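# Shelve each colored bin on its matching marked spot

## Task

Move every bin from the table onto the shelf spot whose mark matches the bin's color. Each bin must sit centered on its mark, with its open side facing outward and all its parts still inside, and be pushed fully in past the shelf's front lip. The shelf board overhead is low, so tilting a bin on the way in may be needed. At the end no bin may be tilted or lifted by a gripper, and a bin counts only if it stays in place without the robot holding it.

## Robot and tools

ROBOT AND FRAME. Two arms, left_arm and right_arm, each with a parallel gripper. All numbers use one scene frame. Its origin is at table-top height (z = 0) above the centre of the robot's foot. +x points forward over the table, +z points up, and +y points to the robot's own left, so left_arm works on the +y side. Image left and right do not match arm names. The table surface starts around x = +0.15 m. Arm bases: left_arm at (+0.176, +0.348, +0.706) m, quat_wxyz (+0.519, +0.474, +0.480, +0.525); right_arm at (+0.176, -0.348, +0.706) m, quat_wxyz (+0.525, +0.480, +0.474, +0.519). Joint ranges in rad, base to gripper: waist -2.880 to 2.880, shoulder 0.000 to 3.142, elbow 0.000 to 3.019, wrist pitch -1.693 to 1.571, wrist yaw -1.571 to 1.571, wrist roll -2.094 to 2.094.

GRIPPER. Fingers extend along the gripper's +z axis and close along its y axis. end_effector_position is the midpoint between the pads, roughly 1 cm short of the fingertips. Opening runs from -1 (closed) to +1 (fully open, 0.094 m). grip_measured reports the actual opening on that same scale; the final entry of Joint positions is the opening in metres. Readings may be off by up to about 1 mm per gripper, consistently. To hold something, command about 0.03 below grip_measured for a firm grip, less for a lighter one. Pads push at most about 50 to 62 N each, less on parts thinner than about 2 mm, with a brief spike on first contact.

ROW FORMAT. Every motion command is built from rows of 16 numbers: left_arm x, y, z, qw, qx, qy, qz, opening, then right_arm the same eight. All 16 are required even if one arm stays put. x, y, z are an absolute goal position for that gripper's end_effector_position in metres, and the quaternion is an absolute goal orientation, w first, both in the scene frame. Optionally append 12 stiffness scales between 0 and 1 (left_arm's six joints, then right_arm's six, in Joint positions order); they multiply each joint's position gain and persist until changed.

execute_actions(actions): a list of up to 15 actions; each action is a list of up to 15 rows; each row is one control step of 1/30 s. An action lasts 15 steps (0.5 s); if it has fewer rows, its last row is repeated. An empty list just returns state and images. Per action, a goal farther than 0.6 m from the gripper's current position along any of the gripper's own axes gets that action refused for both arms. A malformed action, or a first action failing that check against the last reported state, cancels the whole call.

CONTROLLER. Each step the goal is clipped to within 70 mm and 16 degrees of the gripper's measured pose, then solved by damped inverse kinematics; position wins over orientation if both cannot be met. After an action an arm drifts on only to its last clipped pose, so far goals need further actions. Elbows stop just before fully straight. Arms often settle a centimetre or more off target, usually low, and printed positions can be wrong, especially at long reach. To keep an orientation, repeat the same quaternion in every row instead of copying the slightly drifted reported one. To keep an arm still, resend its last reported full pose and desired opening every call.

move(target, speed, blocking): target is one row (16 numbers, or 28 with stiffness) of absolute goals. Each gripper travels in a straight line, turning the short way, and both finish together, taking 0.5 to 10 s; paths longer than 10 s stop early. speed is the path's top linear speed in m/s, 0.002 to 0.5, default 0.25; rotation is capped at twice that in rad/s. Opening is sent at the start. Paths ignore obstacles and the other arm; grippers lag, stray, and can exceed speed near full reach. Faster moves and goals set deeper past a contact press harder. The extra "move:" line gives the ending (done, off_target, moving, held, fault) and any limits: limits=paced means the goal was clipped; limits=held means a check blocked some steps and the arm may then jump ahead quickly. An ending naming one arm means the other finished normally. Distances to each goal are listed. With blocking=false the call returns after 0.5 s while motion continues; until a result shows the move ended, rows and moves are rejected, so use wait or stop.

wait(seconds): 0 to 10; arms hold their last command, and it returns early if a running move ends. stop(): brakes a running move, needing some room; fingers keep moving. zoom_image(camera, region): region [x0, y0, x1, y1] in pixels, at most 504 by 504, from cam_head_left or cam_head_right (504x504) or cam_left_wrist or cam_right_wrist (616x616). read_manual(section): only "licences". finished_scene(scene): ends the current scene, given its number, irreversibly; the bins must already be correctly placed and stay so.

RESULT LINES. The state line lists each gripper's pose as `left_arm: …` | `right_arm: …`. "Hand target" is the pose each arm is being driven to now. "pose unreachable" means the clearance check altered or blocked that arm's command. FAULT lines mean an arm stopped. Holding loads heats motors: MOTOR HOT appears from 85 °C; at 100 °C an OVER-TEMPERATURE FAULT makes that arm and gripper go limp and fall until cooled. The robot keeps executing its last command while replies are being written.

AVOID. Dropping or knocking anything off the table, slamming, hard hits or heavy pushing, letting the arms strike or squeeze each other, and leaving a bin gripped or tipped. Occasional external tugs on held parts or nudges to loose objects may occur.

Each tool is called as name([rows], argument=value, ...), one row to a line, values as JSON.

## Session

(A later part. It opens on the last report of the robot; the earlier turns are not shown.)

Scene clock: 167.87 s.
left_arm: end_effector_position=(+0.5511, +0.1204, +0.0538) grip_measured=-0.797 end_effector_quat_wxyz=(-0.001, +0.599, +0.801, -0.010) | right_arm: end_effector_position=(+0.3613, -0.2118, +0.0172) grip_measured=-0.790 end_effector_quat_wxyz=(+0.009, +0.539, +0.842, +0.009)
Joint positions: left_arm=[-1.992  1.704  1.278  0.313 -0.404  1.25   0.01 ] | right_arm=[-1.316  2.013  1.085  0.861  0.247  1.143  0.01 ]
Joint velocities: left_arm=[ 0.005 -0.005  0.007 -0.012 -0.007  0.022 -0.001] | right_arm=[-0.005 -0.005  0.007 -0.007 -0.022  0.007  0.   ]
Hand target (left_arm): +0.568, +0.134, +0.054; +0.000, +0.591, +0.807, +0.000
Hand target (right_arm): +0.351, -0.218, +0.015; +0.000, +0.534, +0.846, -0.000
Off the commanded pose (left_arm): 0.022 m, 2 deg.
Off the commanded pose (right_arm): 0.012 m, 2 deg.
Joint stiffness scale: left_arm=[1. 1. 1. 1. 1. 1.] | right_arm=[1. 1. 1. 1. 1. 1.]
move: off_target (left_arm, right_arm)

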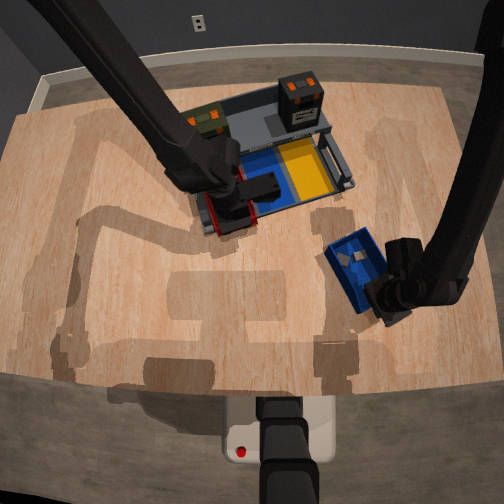

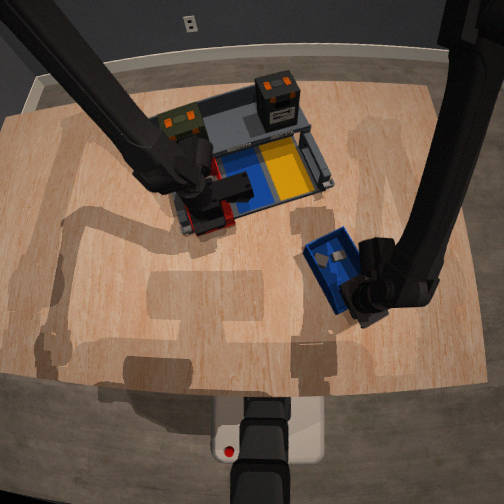

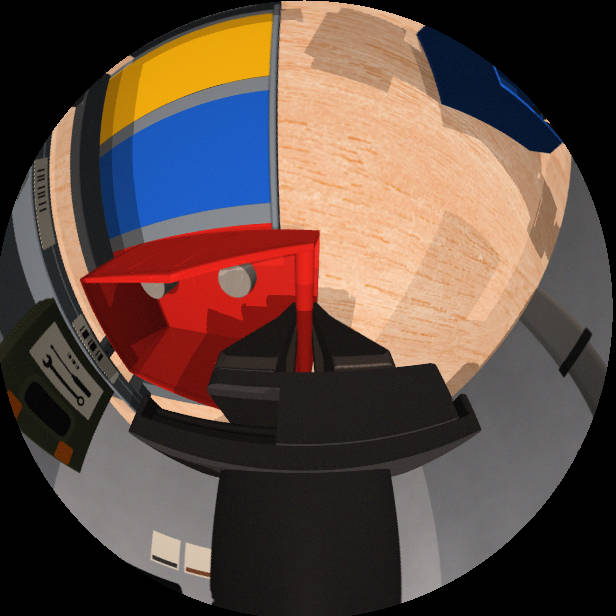

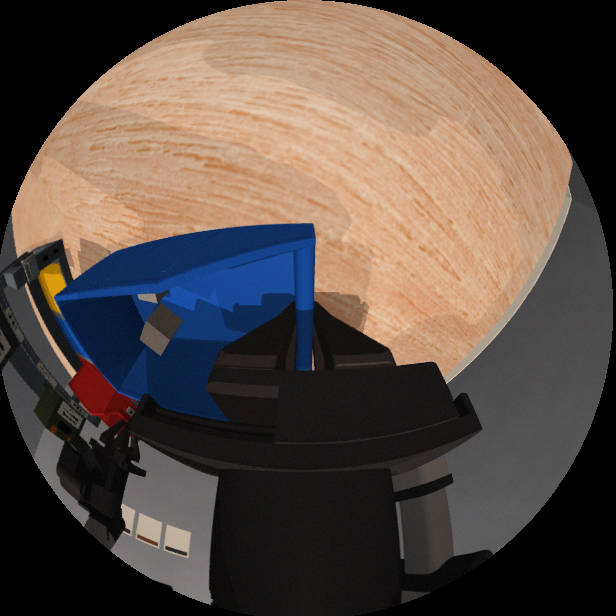

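move(target=[0.605,0.145,0.055,0,0.591,0.8067,0,-0.83, 0.351,-0.218,0.015,0,0.5336,0.8457,0,-0.8], speed=0.04)

zoom_image(camera="cam_left_wrist", region=[60, 100, 400, 420])

Scene clock: 172.37 s.
left_arm: end_effector_position=(+0.5868, +0.1316, +0.0527) grip_measured=-0.797 end_effector_quat_wxyz=(-0.002, +0.598, +0.801, -0.010) | right_arm: end_effector_position=(+0.3613, -0.2118, +0.0172) grip_measured=-0.790 end_effector_quat_wxyz=(+0.009, +0.539, +0.842, +0.009)
Joint positions: left_arm=[-1.972  1.668  1.333  0.22  -0.385  1.25   0.01 ] | right_arm=[-1.316  2.013  1.085  0.861  0.247  1.143  0.01 ]
Joint velocities: left_arm=[ 0.005 -0.005 -0.002  0.012 -0.022 -0.081 -0.001] | right_arm=[ 0.005 -0.005 -0.002  0.007 -0.051 -0.022 -0.   ]
Hand target (left_arm): +0.605, +0.145, +0.055; -0.000, +0.591, +0.807, +0.000
Hand target (right_arm): +0.351, -0.218, +0.015; +0.000, +0.534, +0.846, -0.000
Off the commanded pose (left_arm): 0.023 m, 2 deg.
Off the commanded pose (right_arm): 0.012 m, 2 deg.
Joint stiffness scale: left_arm=[1. 1. 1. 1. 1. 1.] | right_arm=[1. 1. 1. 1. 1. 1.]
move: off_target (left_arm, right_arm)

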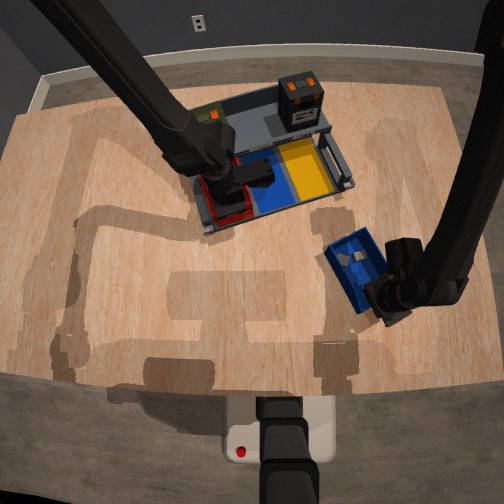

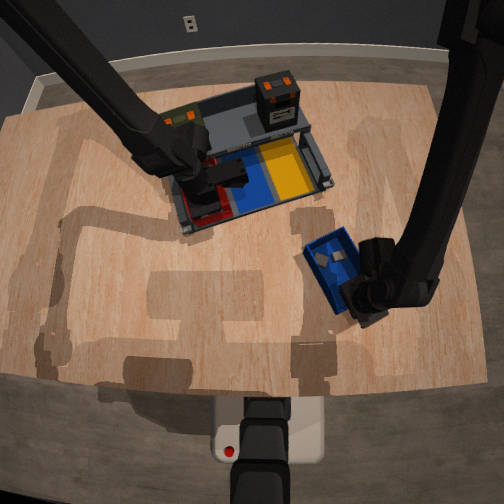

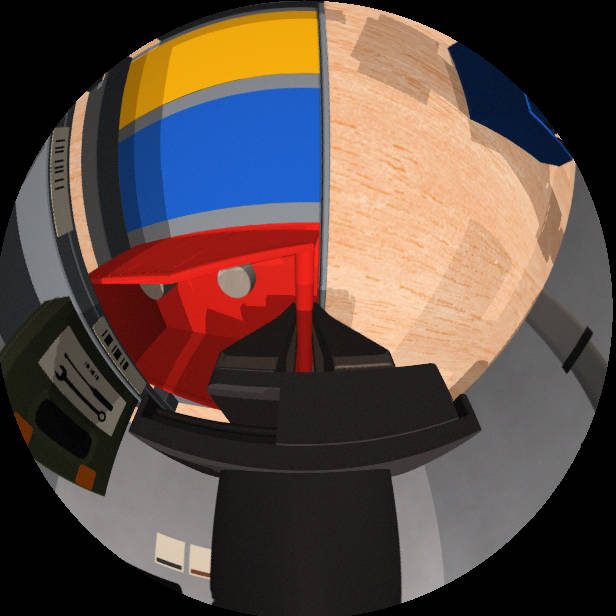

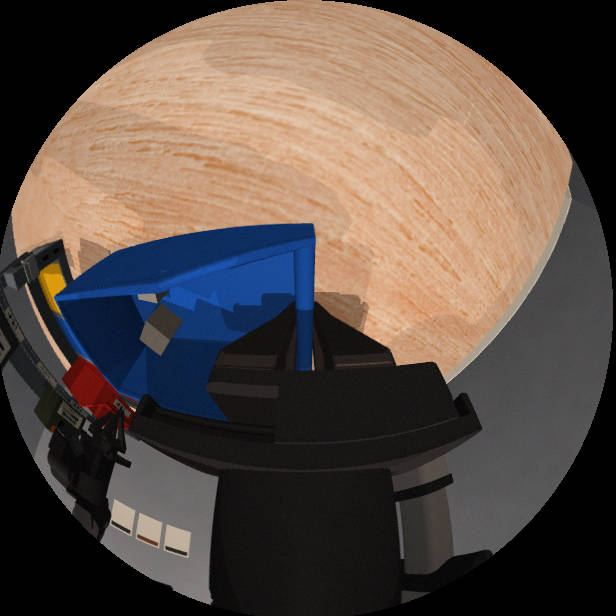

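Region (60, 100, 400, 420) of cam_left_wrist's 616x616 image, scaled by 1.482, with more detail than that image has; it fills the top 474 rows of this view, and the rest is white.

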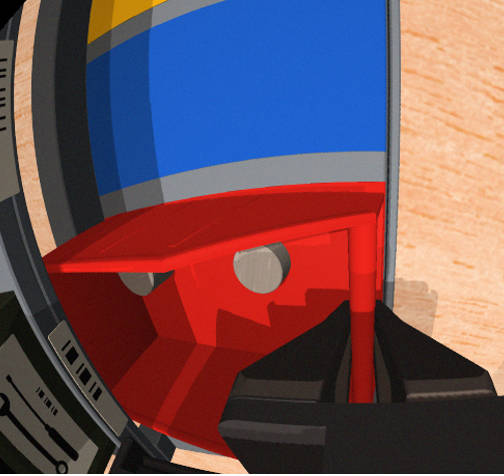

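move(target=[0.612,0.147,0.030,0,0.591,0.8067,0,-0.83, 0.351,-0.218,0.015,0,0.5336,0.8457,0,-0.8], speed=0.03)

zoom_image(camera="cam_left_wrist", region=[60, 100, 400, 420])

Scene clock: 178.43 s.
left_arm: end_effector_position=(+0.5962, +0.1306, +0.0364) grip_measured=-0.798 end_effector_quat_wxyz=(-0.001, +0.598, +0.802, -0.015) | right_arm: end_effector_position=(+0.3613, -0.2118, +0.0172) grip_measured=-0.790 end_effector_quat_wxyz=(+0.009, +0.539, +0.842, +0.009)
Joint positions: left_arm=[-1.959  1.7    1.399  0.184 -0.362  1.25   0.01 ] | right_arm=[-1.316  2.013  1.085  0.861  0.247  1.143  0.01 ]
Joint velocities: left_arm=[-0.005 -0.005 -0.012 -0.022 -0.022  0.051  0.002] | right_arm=[-0.015 -0.005 -0.002  0.012 -0.007  0.037  0.   ]
Hand target (left_arm): +0.612, +0.147, +0.031; +0.000, +0.591, +0.807, -0.000
Hand target (right_arm): +0.351, -0.218, +0.015; +0.000, +0.534, +0.846, -0.000
Off the commanded pose (left_arm): 0.024 m, 2 deg.
Off the commanded pose (right_arm): 0.012 m, 2 deg.
Joint stiffness scale: left_arm=[1. 1. 1. 1. 1. 1.] | right_arm=[1. 1. 1. 1. 1. 1.]
move: off_target (left_arm, right_arm)

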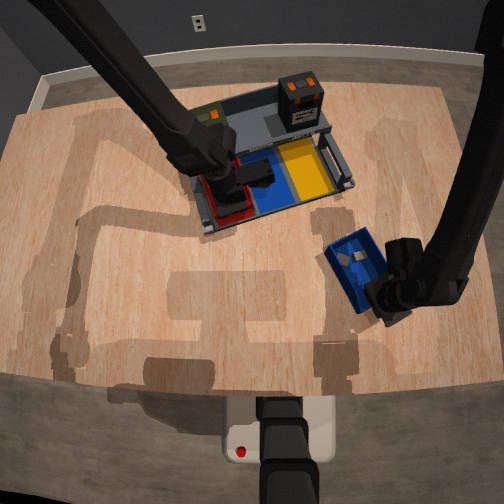

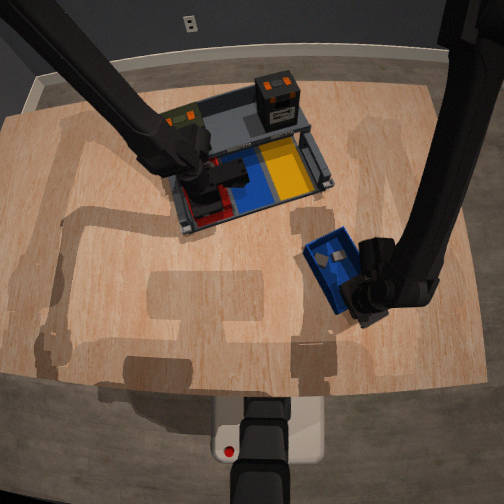

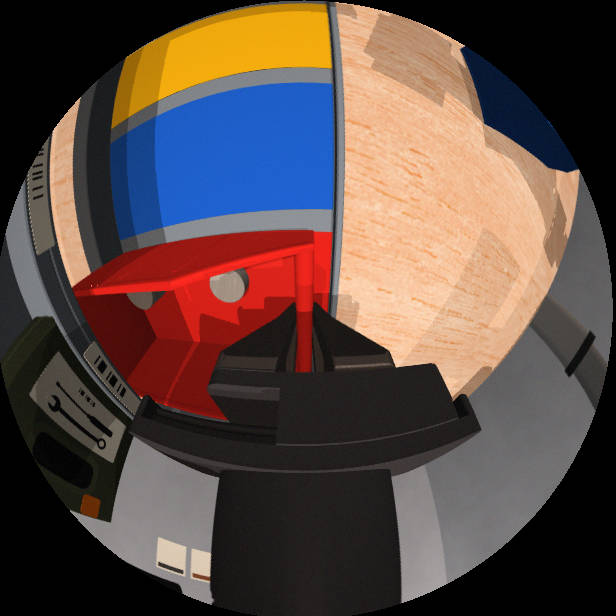

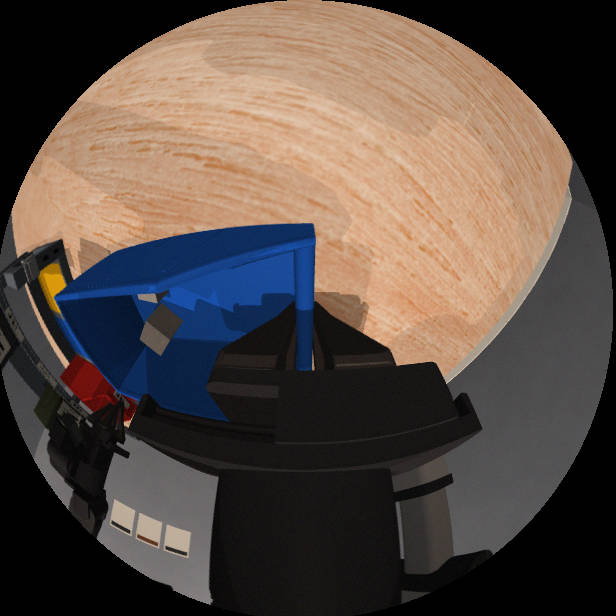

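Region (60, 100, 400, 420) of cam_left_wrist's 616x616 image, scaled by 1.482, with more detail than that image has; it fills the top 474 rows of this view, and the rest is white.

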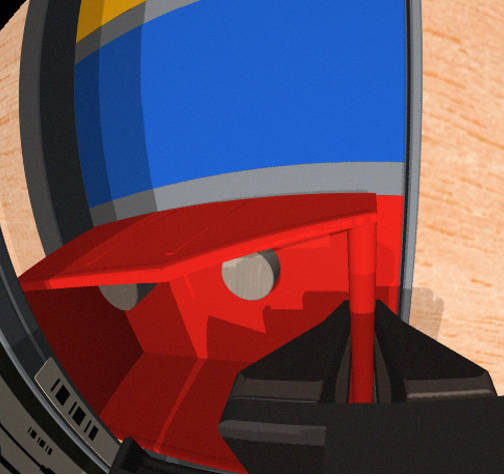

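move(target=[0.600,0.142,0.025,0,0.591,0.8067,0,-0.83, 0.351,-0.218,0.015,0,0.5336,0.8457,0,-0.8], speed=0.02)

move(target=[0.600,0.142,0.025,0,0.591,0.8067,0,-0.64, 0.351,-0.218,0.015,0,0.5336,0.8457,0,-0.83], speed=0.02)

Scene clock: 182.67 s.
left_arm: end_effector_position=(+0.5947, +0.1305, +0.0329) grip_measured=-0.798 end_effector_quat_wxyz=(-0.002, +0.598, +0.801, -0.014) | right_arm: end_effector_position=(+0.3613, -0.2118, +0.0172) grip_measured=-0.790 end_effector_quat_wxyz=(+0.009, +0.539, +0.842, +0.009)
Joint positions: left_arm=[-1.958  1.709  1.407  0.184 -0.365  1.25   0.01 ] | right_arm=[-1.316  2.013  1.085  0.861  0.247  1.143  0.01 ]
Joint velocities: left_arm=[-0.005 -0.024 -0.012 -0.022  0.007 -0.081 -0.   ] | right_arm=[ 0.005  0.005 -0.027  0.017 -0.007  0.051 -0.   ]
Hand target (left_arm): +0.600, +0.142, +0.026; -0.000, +0.591, +0.807, -0.000
Hand target (right_arm): +0.351, -0.218, +0.015; +0.000, +0.534, +0.846, -0.000
Off the commanded pose (left_arm): 0.015 m, 2 deg.
Off the commanded pose (right_arm): 0.012 m, 2 deg.
Joint stiffness scale: left_arm=[1. 1. 1. 1. 1. 1.] | right_arm=[1. 1. 1. 1. 1. 1.]
move: off_target (left_arm, right_arm)

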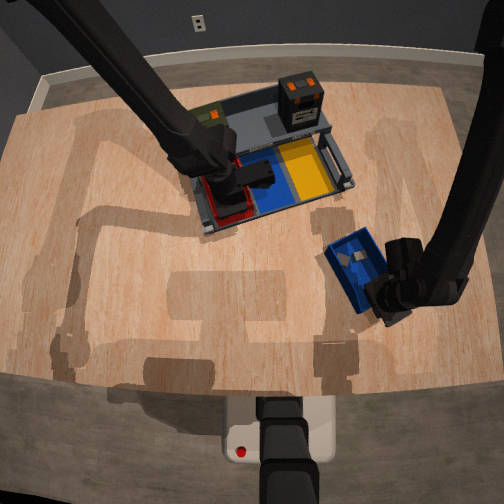

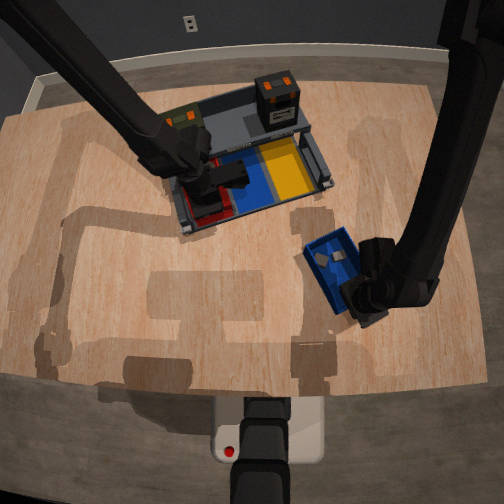

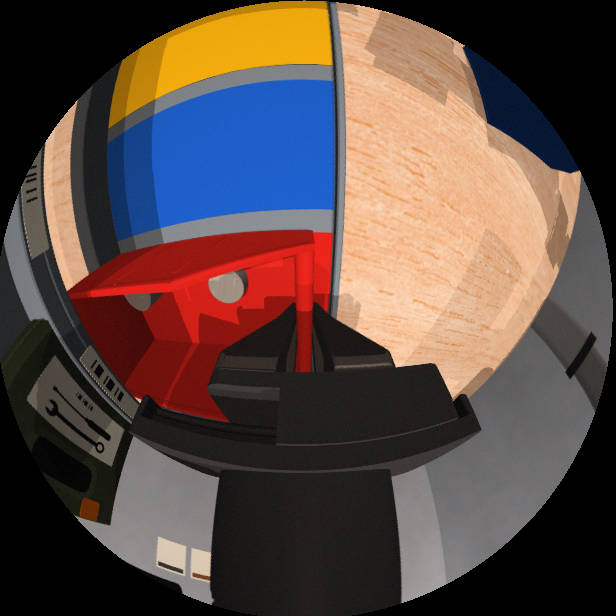

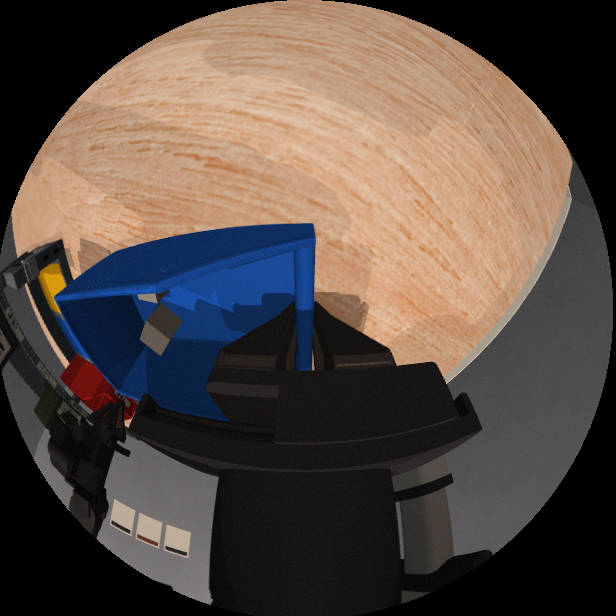

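Scene clock: 183.73 s.
left_arm: end_effector_position=(+0.5968, +0.1307, +0.0325) grip_measured=-0.643 end_effector_quat_wxyz=(-0.001, +0.597, +0.802, -0.013) | right_arm: end_effector_position=(+0.3613, -0.2118, +0.0172) grip_measured=-0.806 end_effector_quat_wxyz=(+0.009, +0.539, +0.842, +0.009)
Joint positions: left_arm=[-1.958  1.709  1.411  0.184 -0.365  1.25   0.017] | right_arm=[-1.316  2.013  1.085  0.861  0.247  1.143  0.009]
Joint velocities: left_arm=[-0.005 -0.015 -0.007 -0.022 -0.022  0.051  0.   ] | right_arm=[ 0.015 -0.015 -0.012 -0.012  0.051 -0.007 -0.001]
Hand target (left_arm): +0.600, +0.142, +0.025; -0.001, +0.591, +0.807, -0.000
Hand target (right_arm): +0.351, -0.218, +0.015; +0.000, +0.534, +0.846, -0.000
Off the commanded pose (left_arm): 0.014 m, 2 deg.
Off the commanded pose (right_arm): 0.012 m, 2 deg.
Joint stiffness scale: left_arm=[1. 1. 1. 1. 1. 1.] | right_arm=[1. 1. 1. 1. 1. 1.]
move: off_target (left_arm, right_arm)

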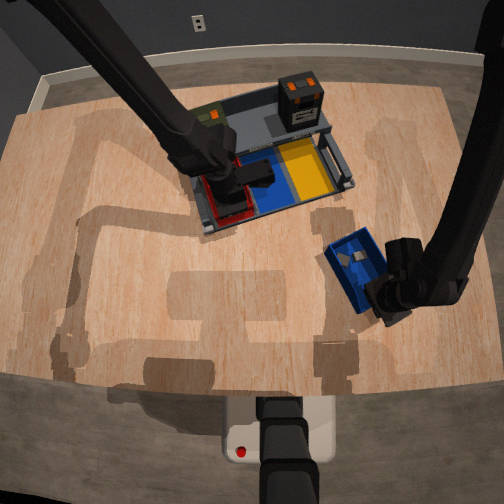

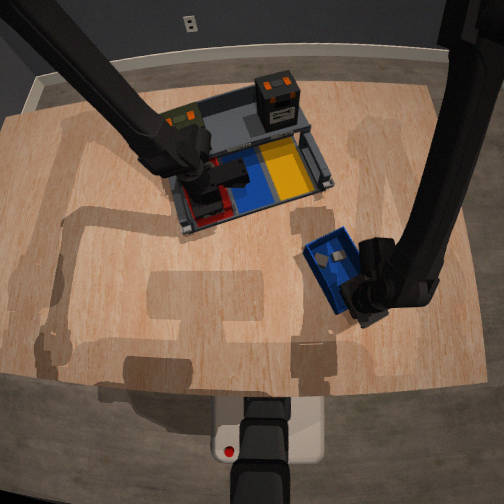

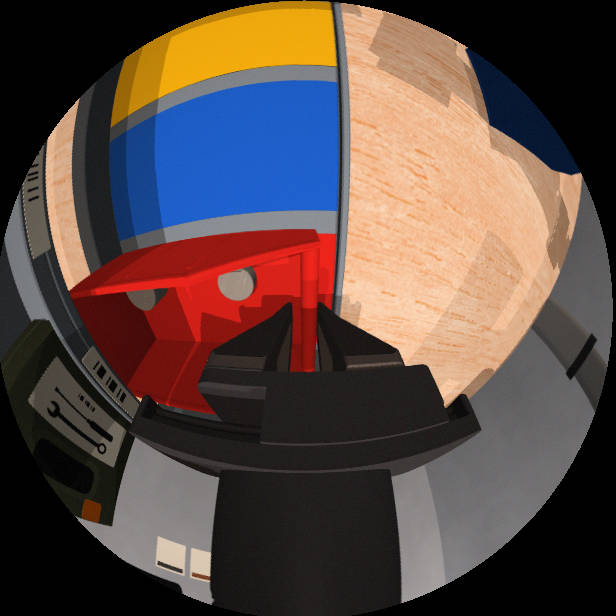

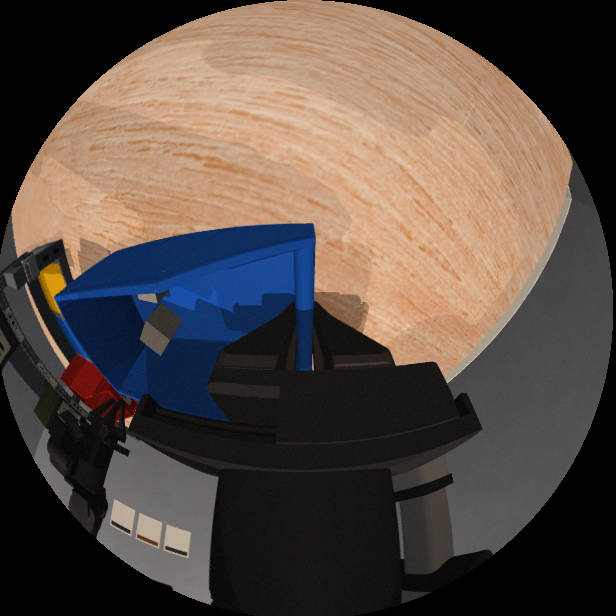

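move(target=[0.593,0.130,0.14,0,0.591,0.8067,0,-0.64, 0.358,-0.212,0.13,0,0.5336,0.8457,0,-0.84], speed=0.08)

zoom_image(camera="cam_left_wrist", region=[100, 100, 400, 400])

Scene clock: 188.63 s.
left_arm: end_effector_position=(+0.5896, +0.1341, +0.1307) grip_measured=-0.642 end_effector_quat_wxyz=(-0.011, +0.599, +0.800, +0.000) | right_arm: end_effector_position=(+0.3666, -0.2171, +0.1115) grip_measured=-0.807 end_effector_quat_wxyz=(+0.007, +0.535, +0.845, -0.006)
Joint positions: left_arm=[-2.038  1.487  1.145  0.223 -0.477  1.244  0.017] | right_arm=[-1.267  1.822  0.811  0.923  0.321  1.143  0.009]
Joint velocities: left_arm=[ 0.005  0.005 -0.002 -0.007  0.007  0.051  0.001] | right_arm=[ 0.005 -0.015 -0.017  0.002  0.081  0.022  0.001]
Hand target (left_arm): +0.594, +0.128, +0.140; +0.000, +0.591, +0.806, +0.000
Hand target (right_arm): +0.359, -0.211, +0.129; -0.000, +0.534, +0.846, -0.000
Off the commanded pose (left_arm): 0.011 m, 2 deg.
Off the commanded pose (right_arm): 0.021 m, 1 deg.
Joint stiffness scale: left_arm=[1. 1. 1. 1. 1. 1.] | right_arm=[1. 1. 1. 1. 1. 1.]
move: off_target (left_arm, right_arm)

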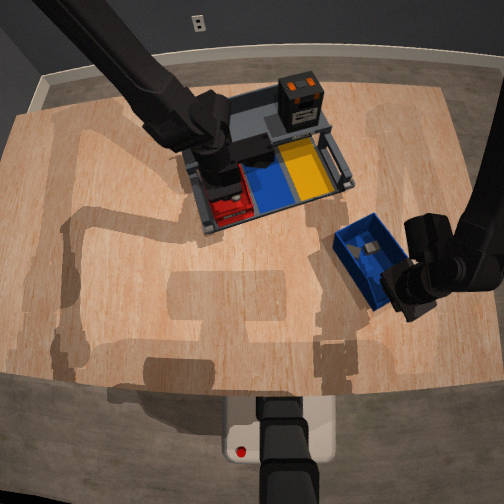

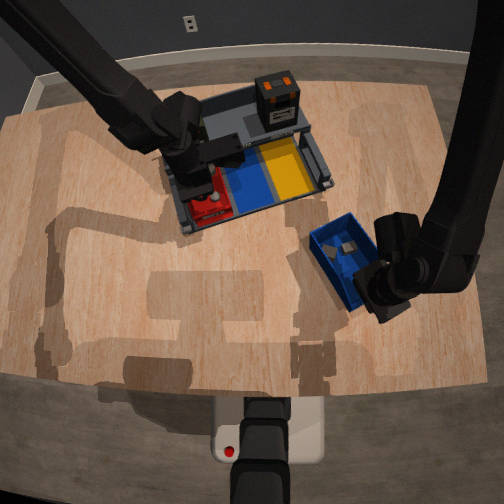

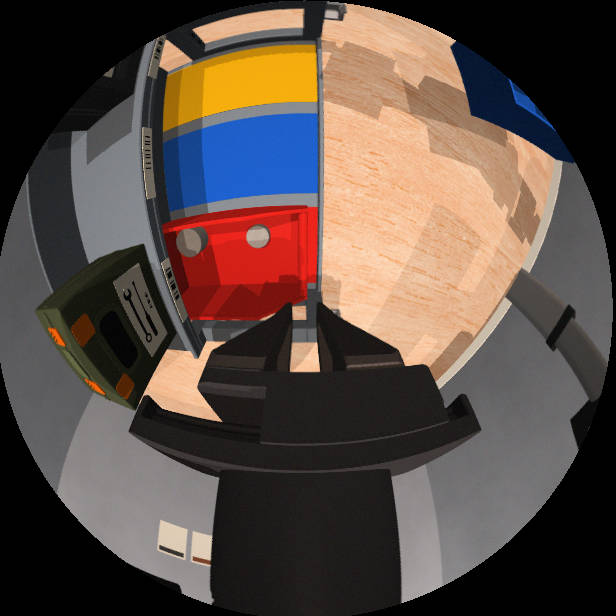

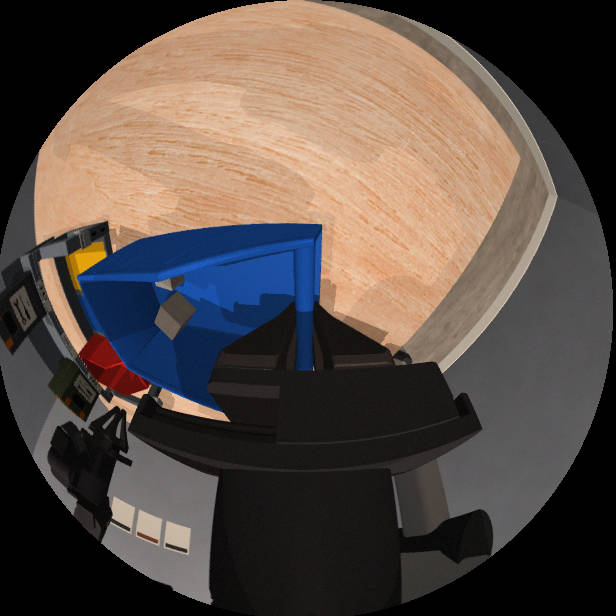

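Region (100, 100, 400, 400) of cam_left_wrist's 616x616 image, scaled by 1.680, with more detail than that image has.

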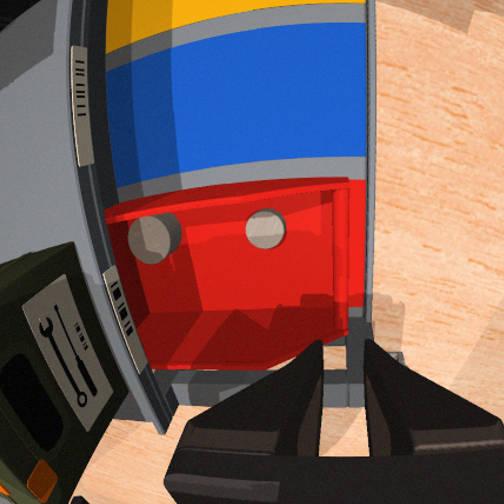

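move(target=[0.47,0.33,0.2,0,0.591,0.8067,0,-0.64, 0.42,-0.04,0.125,0,0.5948,0.8039,0,-0.84], speed=0.15)

move(target=[0.47,0.33,0.2,0,0.591,0.8067,0,-0.64, 0.525,-0.012,0.10,0,0.5948,0.8039,0,-0.84], speed=0.08)

zoom_image(camera="cam_right_wrist", region=[30, 60, 340, 420])

zoom_image(camera="cam_head_left", region=[160, 80, 380, 280])

Scene clock: 196.93 s.
left_arm: end_effector_position=(+0.4711, +0.3275, +0.1934) grip_measured=-0.642 end_effector_quat_wxyz=(-0.004, +0.584, +0.812, -0.005) | right_arm: end_effector_position=(+0.4262, -0.0489, +0.1179) grip_measured=-0.807 end_effector_quat_wxyz=(+0.010, +0.596, +0.803, -0.004)
Joint positions: left_arm=[-1.635  1.327  0.645  0.58  -0.062  1.254  0.017] | right_arm=[-0.959  1.828  1.06   0.672  0.628  1.321  0.009]
Joint velocities: left_arm=[-0.015 -0.005 -0.007 -0.002 -0.022  0.007  0.   ] | right_arm=[ 0.005 -0.015 -0.017 -0.012 -0.081  0.051 -0.   ]
Hand target (left_arm): +0.470, +0.330, +0.202; -0.001, +0.589, +0.808, -0.001
Hand target (right_arm): +0.420, -0.038, +0.125; -0.001, +0.596, +0.803, -0.001
Off the commanded pose (left_arm): 0.007 m, 1 deg.
Off the commanded pose (right_arm): 0.013 m, 1 deg.
Joint stiffness scale: left_arm=[1. 1. 1. 1. 1. 1.] | right_arm=[1. 1. 1. 1. 1. 1.]
move: off_target (right_arm)

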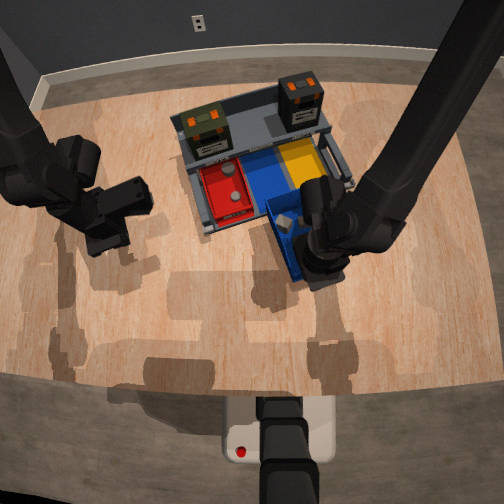

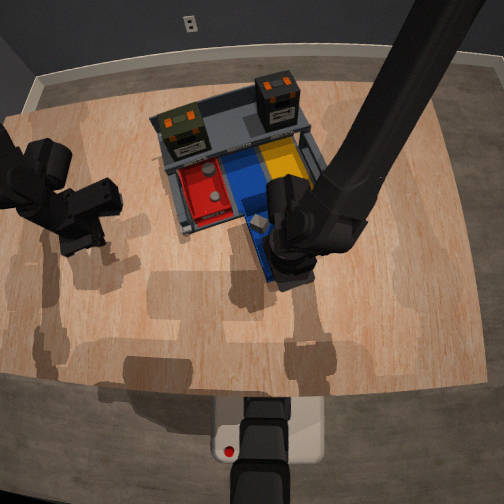

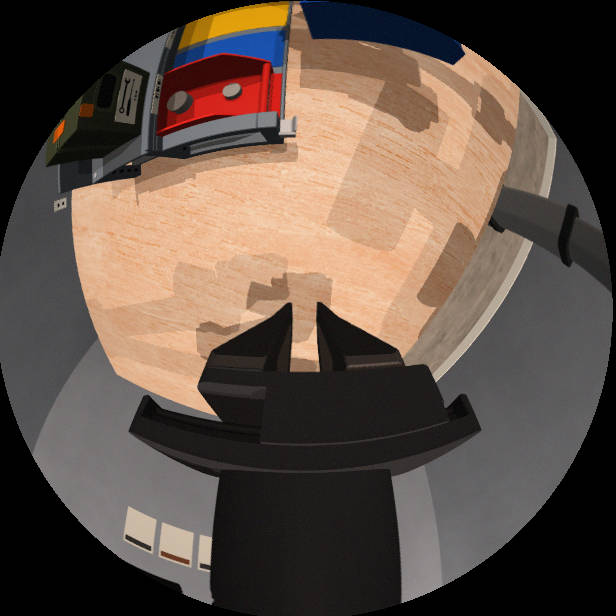

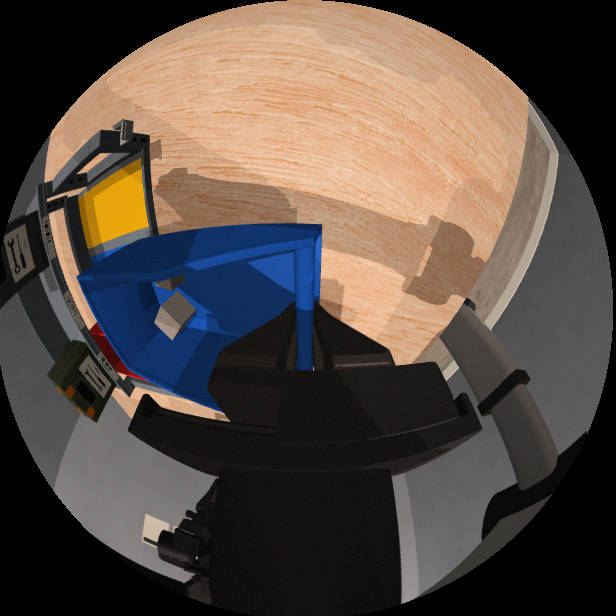

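Scene clock: 198.67 s.
left_arm: end_effector_position=(+0.4724, +0.3275, +0.1933) grip_measured=-0.642 end_effector_quat_wxyz=(-0.002, +0.586, +0.810, -0.003) | right_arm: end_effector_position=(+0.5157, -0.0241, +0.0880) grip_measured=-0.807 end_effector_quat_wxyz=(+0.004, +0.591, +0.806, -0.011)
Joint positions: left_arm=[-1.635  1.327  0.645  0.585 -0.062  1.258  0.017] | right_arm=[-0.959  1.786  1.292  0.375  0.631  1.321  0.009]
Joint velocities: left_arm=[-0.005 -0.005 -0.002 -0.002 -0.037 -0.066 -0.002] | right_arm=[ 0.015 -0.005  0.012 -0.032 -0.007 -0.022 -0.001]
Hand target (left_arm): +0.470, +0.330, +0.200; -0.000, +0.591, +0.807, +0.000
Hand target (right_arm): +0.525, -0.012, +0.100; -0.000, +0.595, +0.804, -0.000
Off the commanded pose (left_arm): 0.007 m, 1 deg.
Off the commanded pose (right_arm): 0.019 m, 1 deg.
Joint stiffness scale: left_arm=[1. 1. 1. 1. 1. 1.] | right_arm=[1. 1. 1. 1. 1. 1.]
move: off_target (right_arm)

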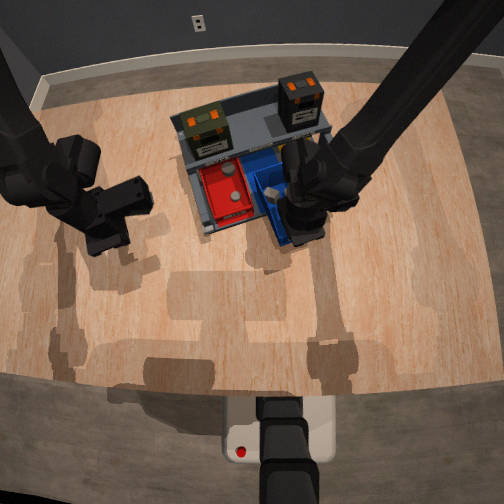

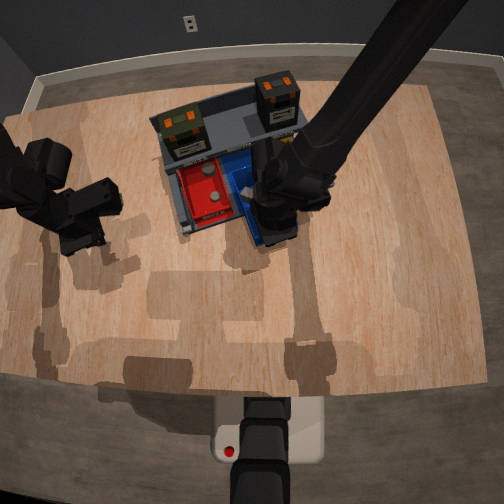

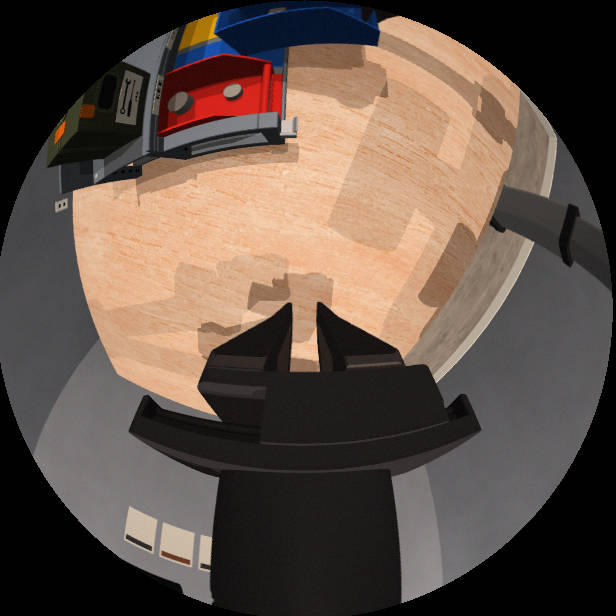

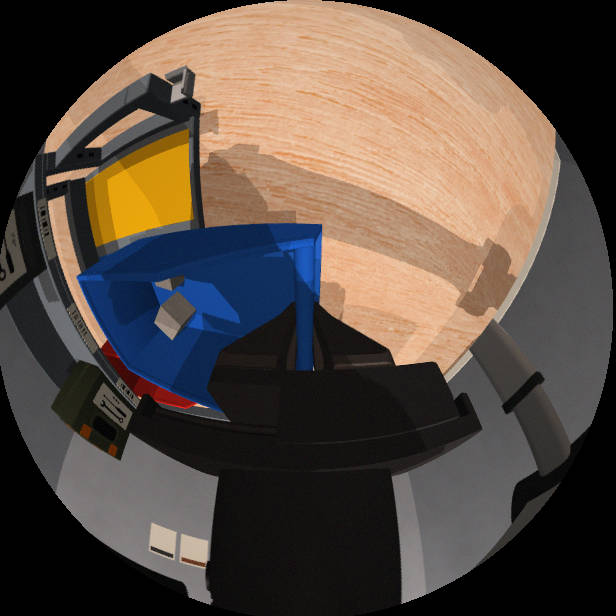

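Region (30, 60, 340, 420) of cam_right_wrist's 616x616 image, scaled by 1.400, with more detail than that image has; it fills the left 434 columns of this view, and the rest is white.

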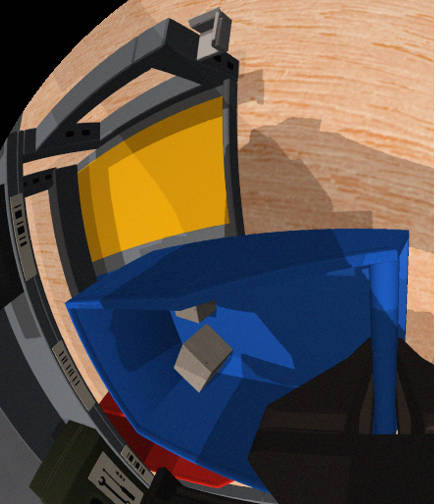

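Region (160, 80, 380, 280) of cam_head_left's 504x504 image, scaled by 2.291, with more detail than that image has; it fills the top 458 rows of this view, and the rest is white.

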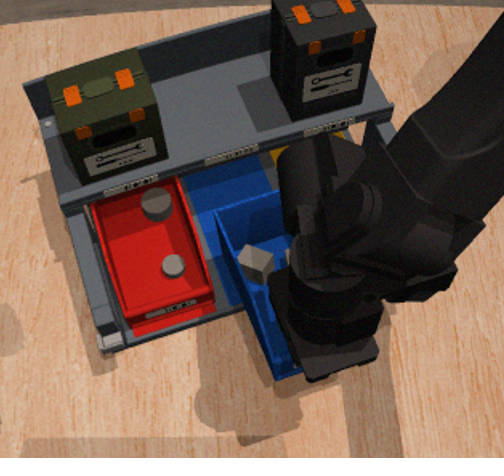

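move(target=[0.47,0.33,0.2,0,0.591,0.8067,0,-0.64, 0.565,0.014,0.075,0,0.5948,0.8039,0,-0.84], speed=0.05)

zoom_image(camera="cam_right_wrist", region=[30, 60, 340, 420])

zoom_image(camera="cam_head_left", region=[160, 80, 380, 280])

zoom_image(camera="cam_left_wrist", region=[120, 0, 400, 170])

Scene clock: 208.63 s.
left_arm: end_effector_position=(+0.4724, +0.3275, +0.1933) grip_measured=-0.642 end_effector_quat_wxyz=(-0.002, +0.586, +0.810, -0.003) | right_arm: end_effector_position=(+0.5668, -0.0062, +0.0645) grip_measured=-0.807 end_effector_quat_wxyz=(+0.011, +0.595, +0.804, -0.010)
Joint positions: left_arm=[-1.635  1.327  0.645  0.585 -0.062  1.258  0.017] | right_arm=[-0.959  1.818  1.468  0.246  0.638  1.321  0.009]
Joint velocities: left_arm=[-0.005 -0.005 -0.012 -0.012 -0.095 -0.037  0.002] | right_arm=[ 0.005  0.005 -0.012 -0.007 -0.081  0.007  0.   ]
Hand target (left_arm): +0.470, +0.330, +0.200; -0.000, +0.591, +0.807, -0.000
Hand target (right_arm): +0.565, +0.014, +0.075; -0.000, +0.595, +0.804, +0.000
Off the commanded pose (left_arm): 0.007 m, 1 deg.
Off the commanded pose (right_arm): 0.023 m, 2 deg.
Joint stiffness scale: left_arm=[1. 1. 1. 1. 1. 1.] | right_arm=[1. 1. 1. 1. 1. 1.]
move: off_target (right_arm)

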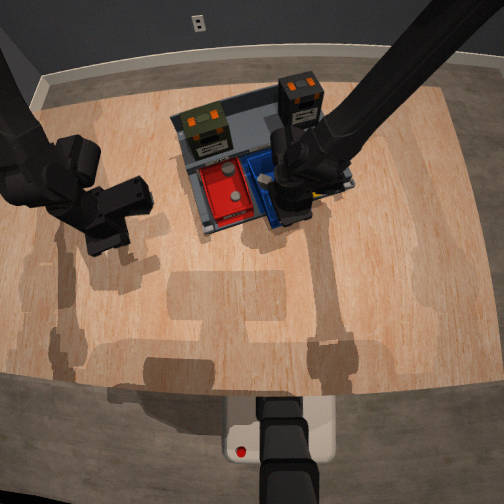

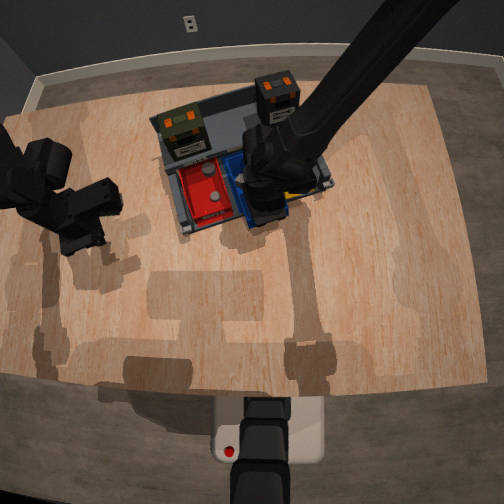

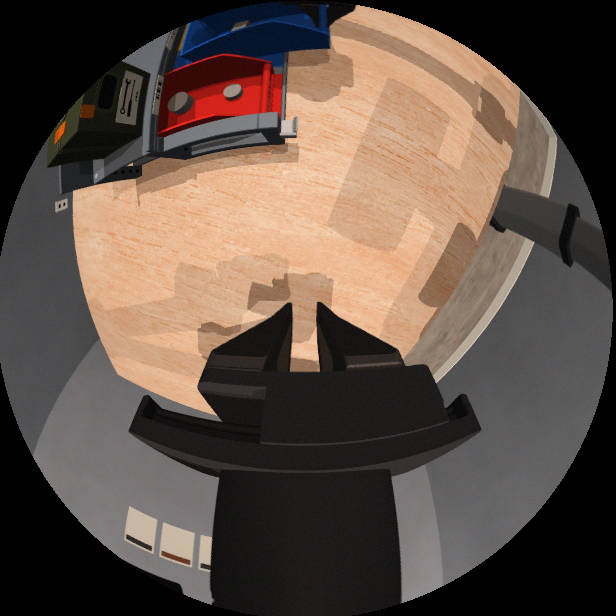

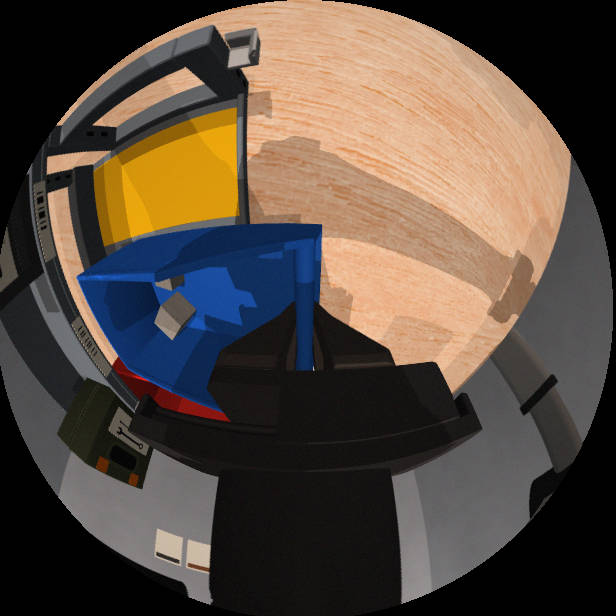

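Region (30, 60, 340, 420) of cam_right_wrist's 616x616 image, scaled by 1.400, with more detail than that image has; it fills the left 434 columns of this view, and the rest is white.

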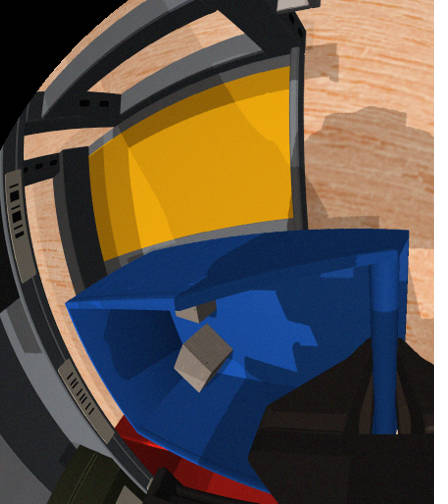

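Region (160, 80, 380, 280) of cam_head_left's 504x504 image, scaled by 2.291, with more detail than that image has; it fills the top 458 rows of this view, and the rest is white.

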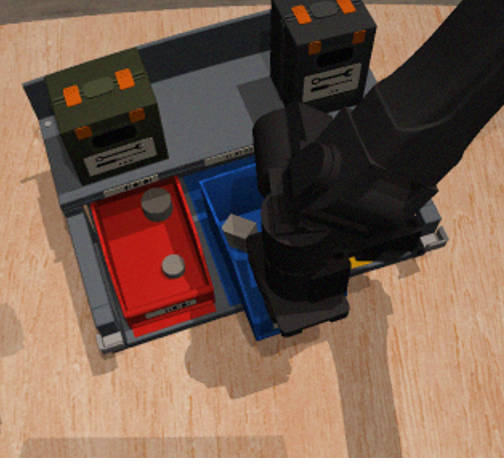

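Region (120, 0, 400, 170) of cam_left_wrist's 616x616 image, scaled by 1.800, with more detail than that image has; it fills the top 306 rows of this view, and the rest is white.

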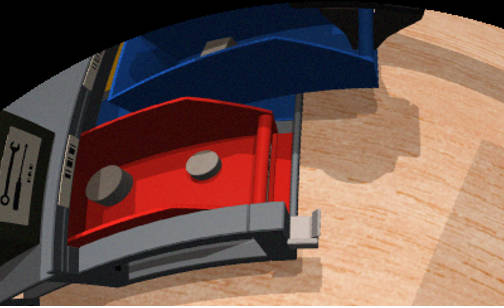

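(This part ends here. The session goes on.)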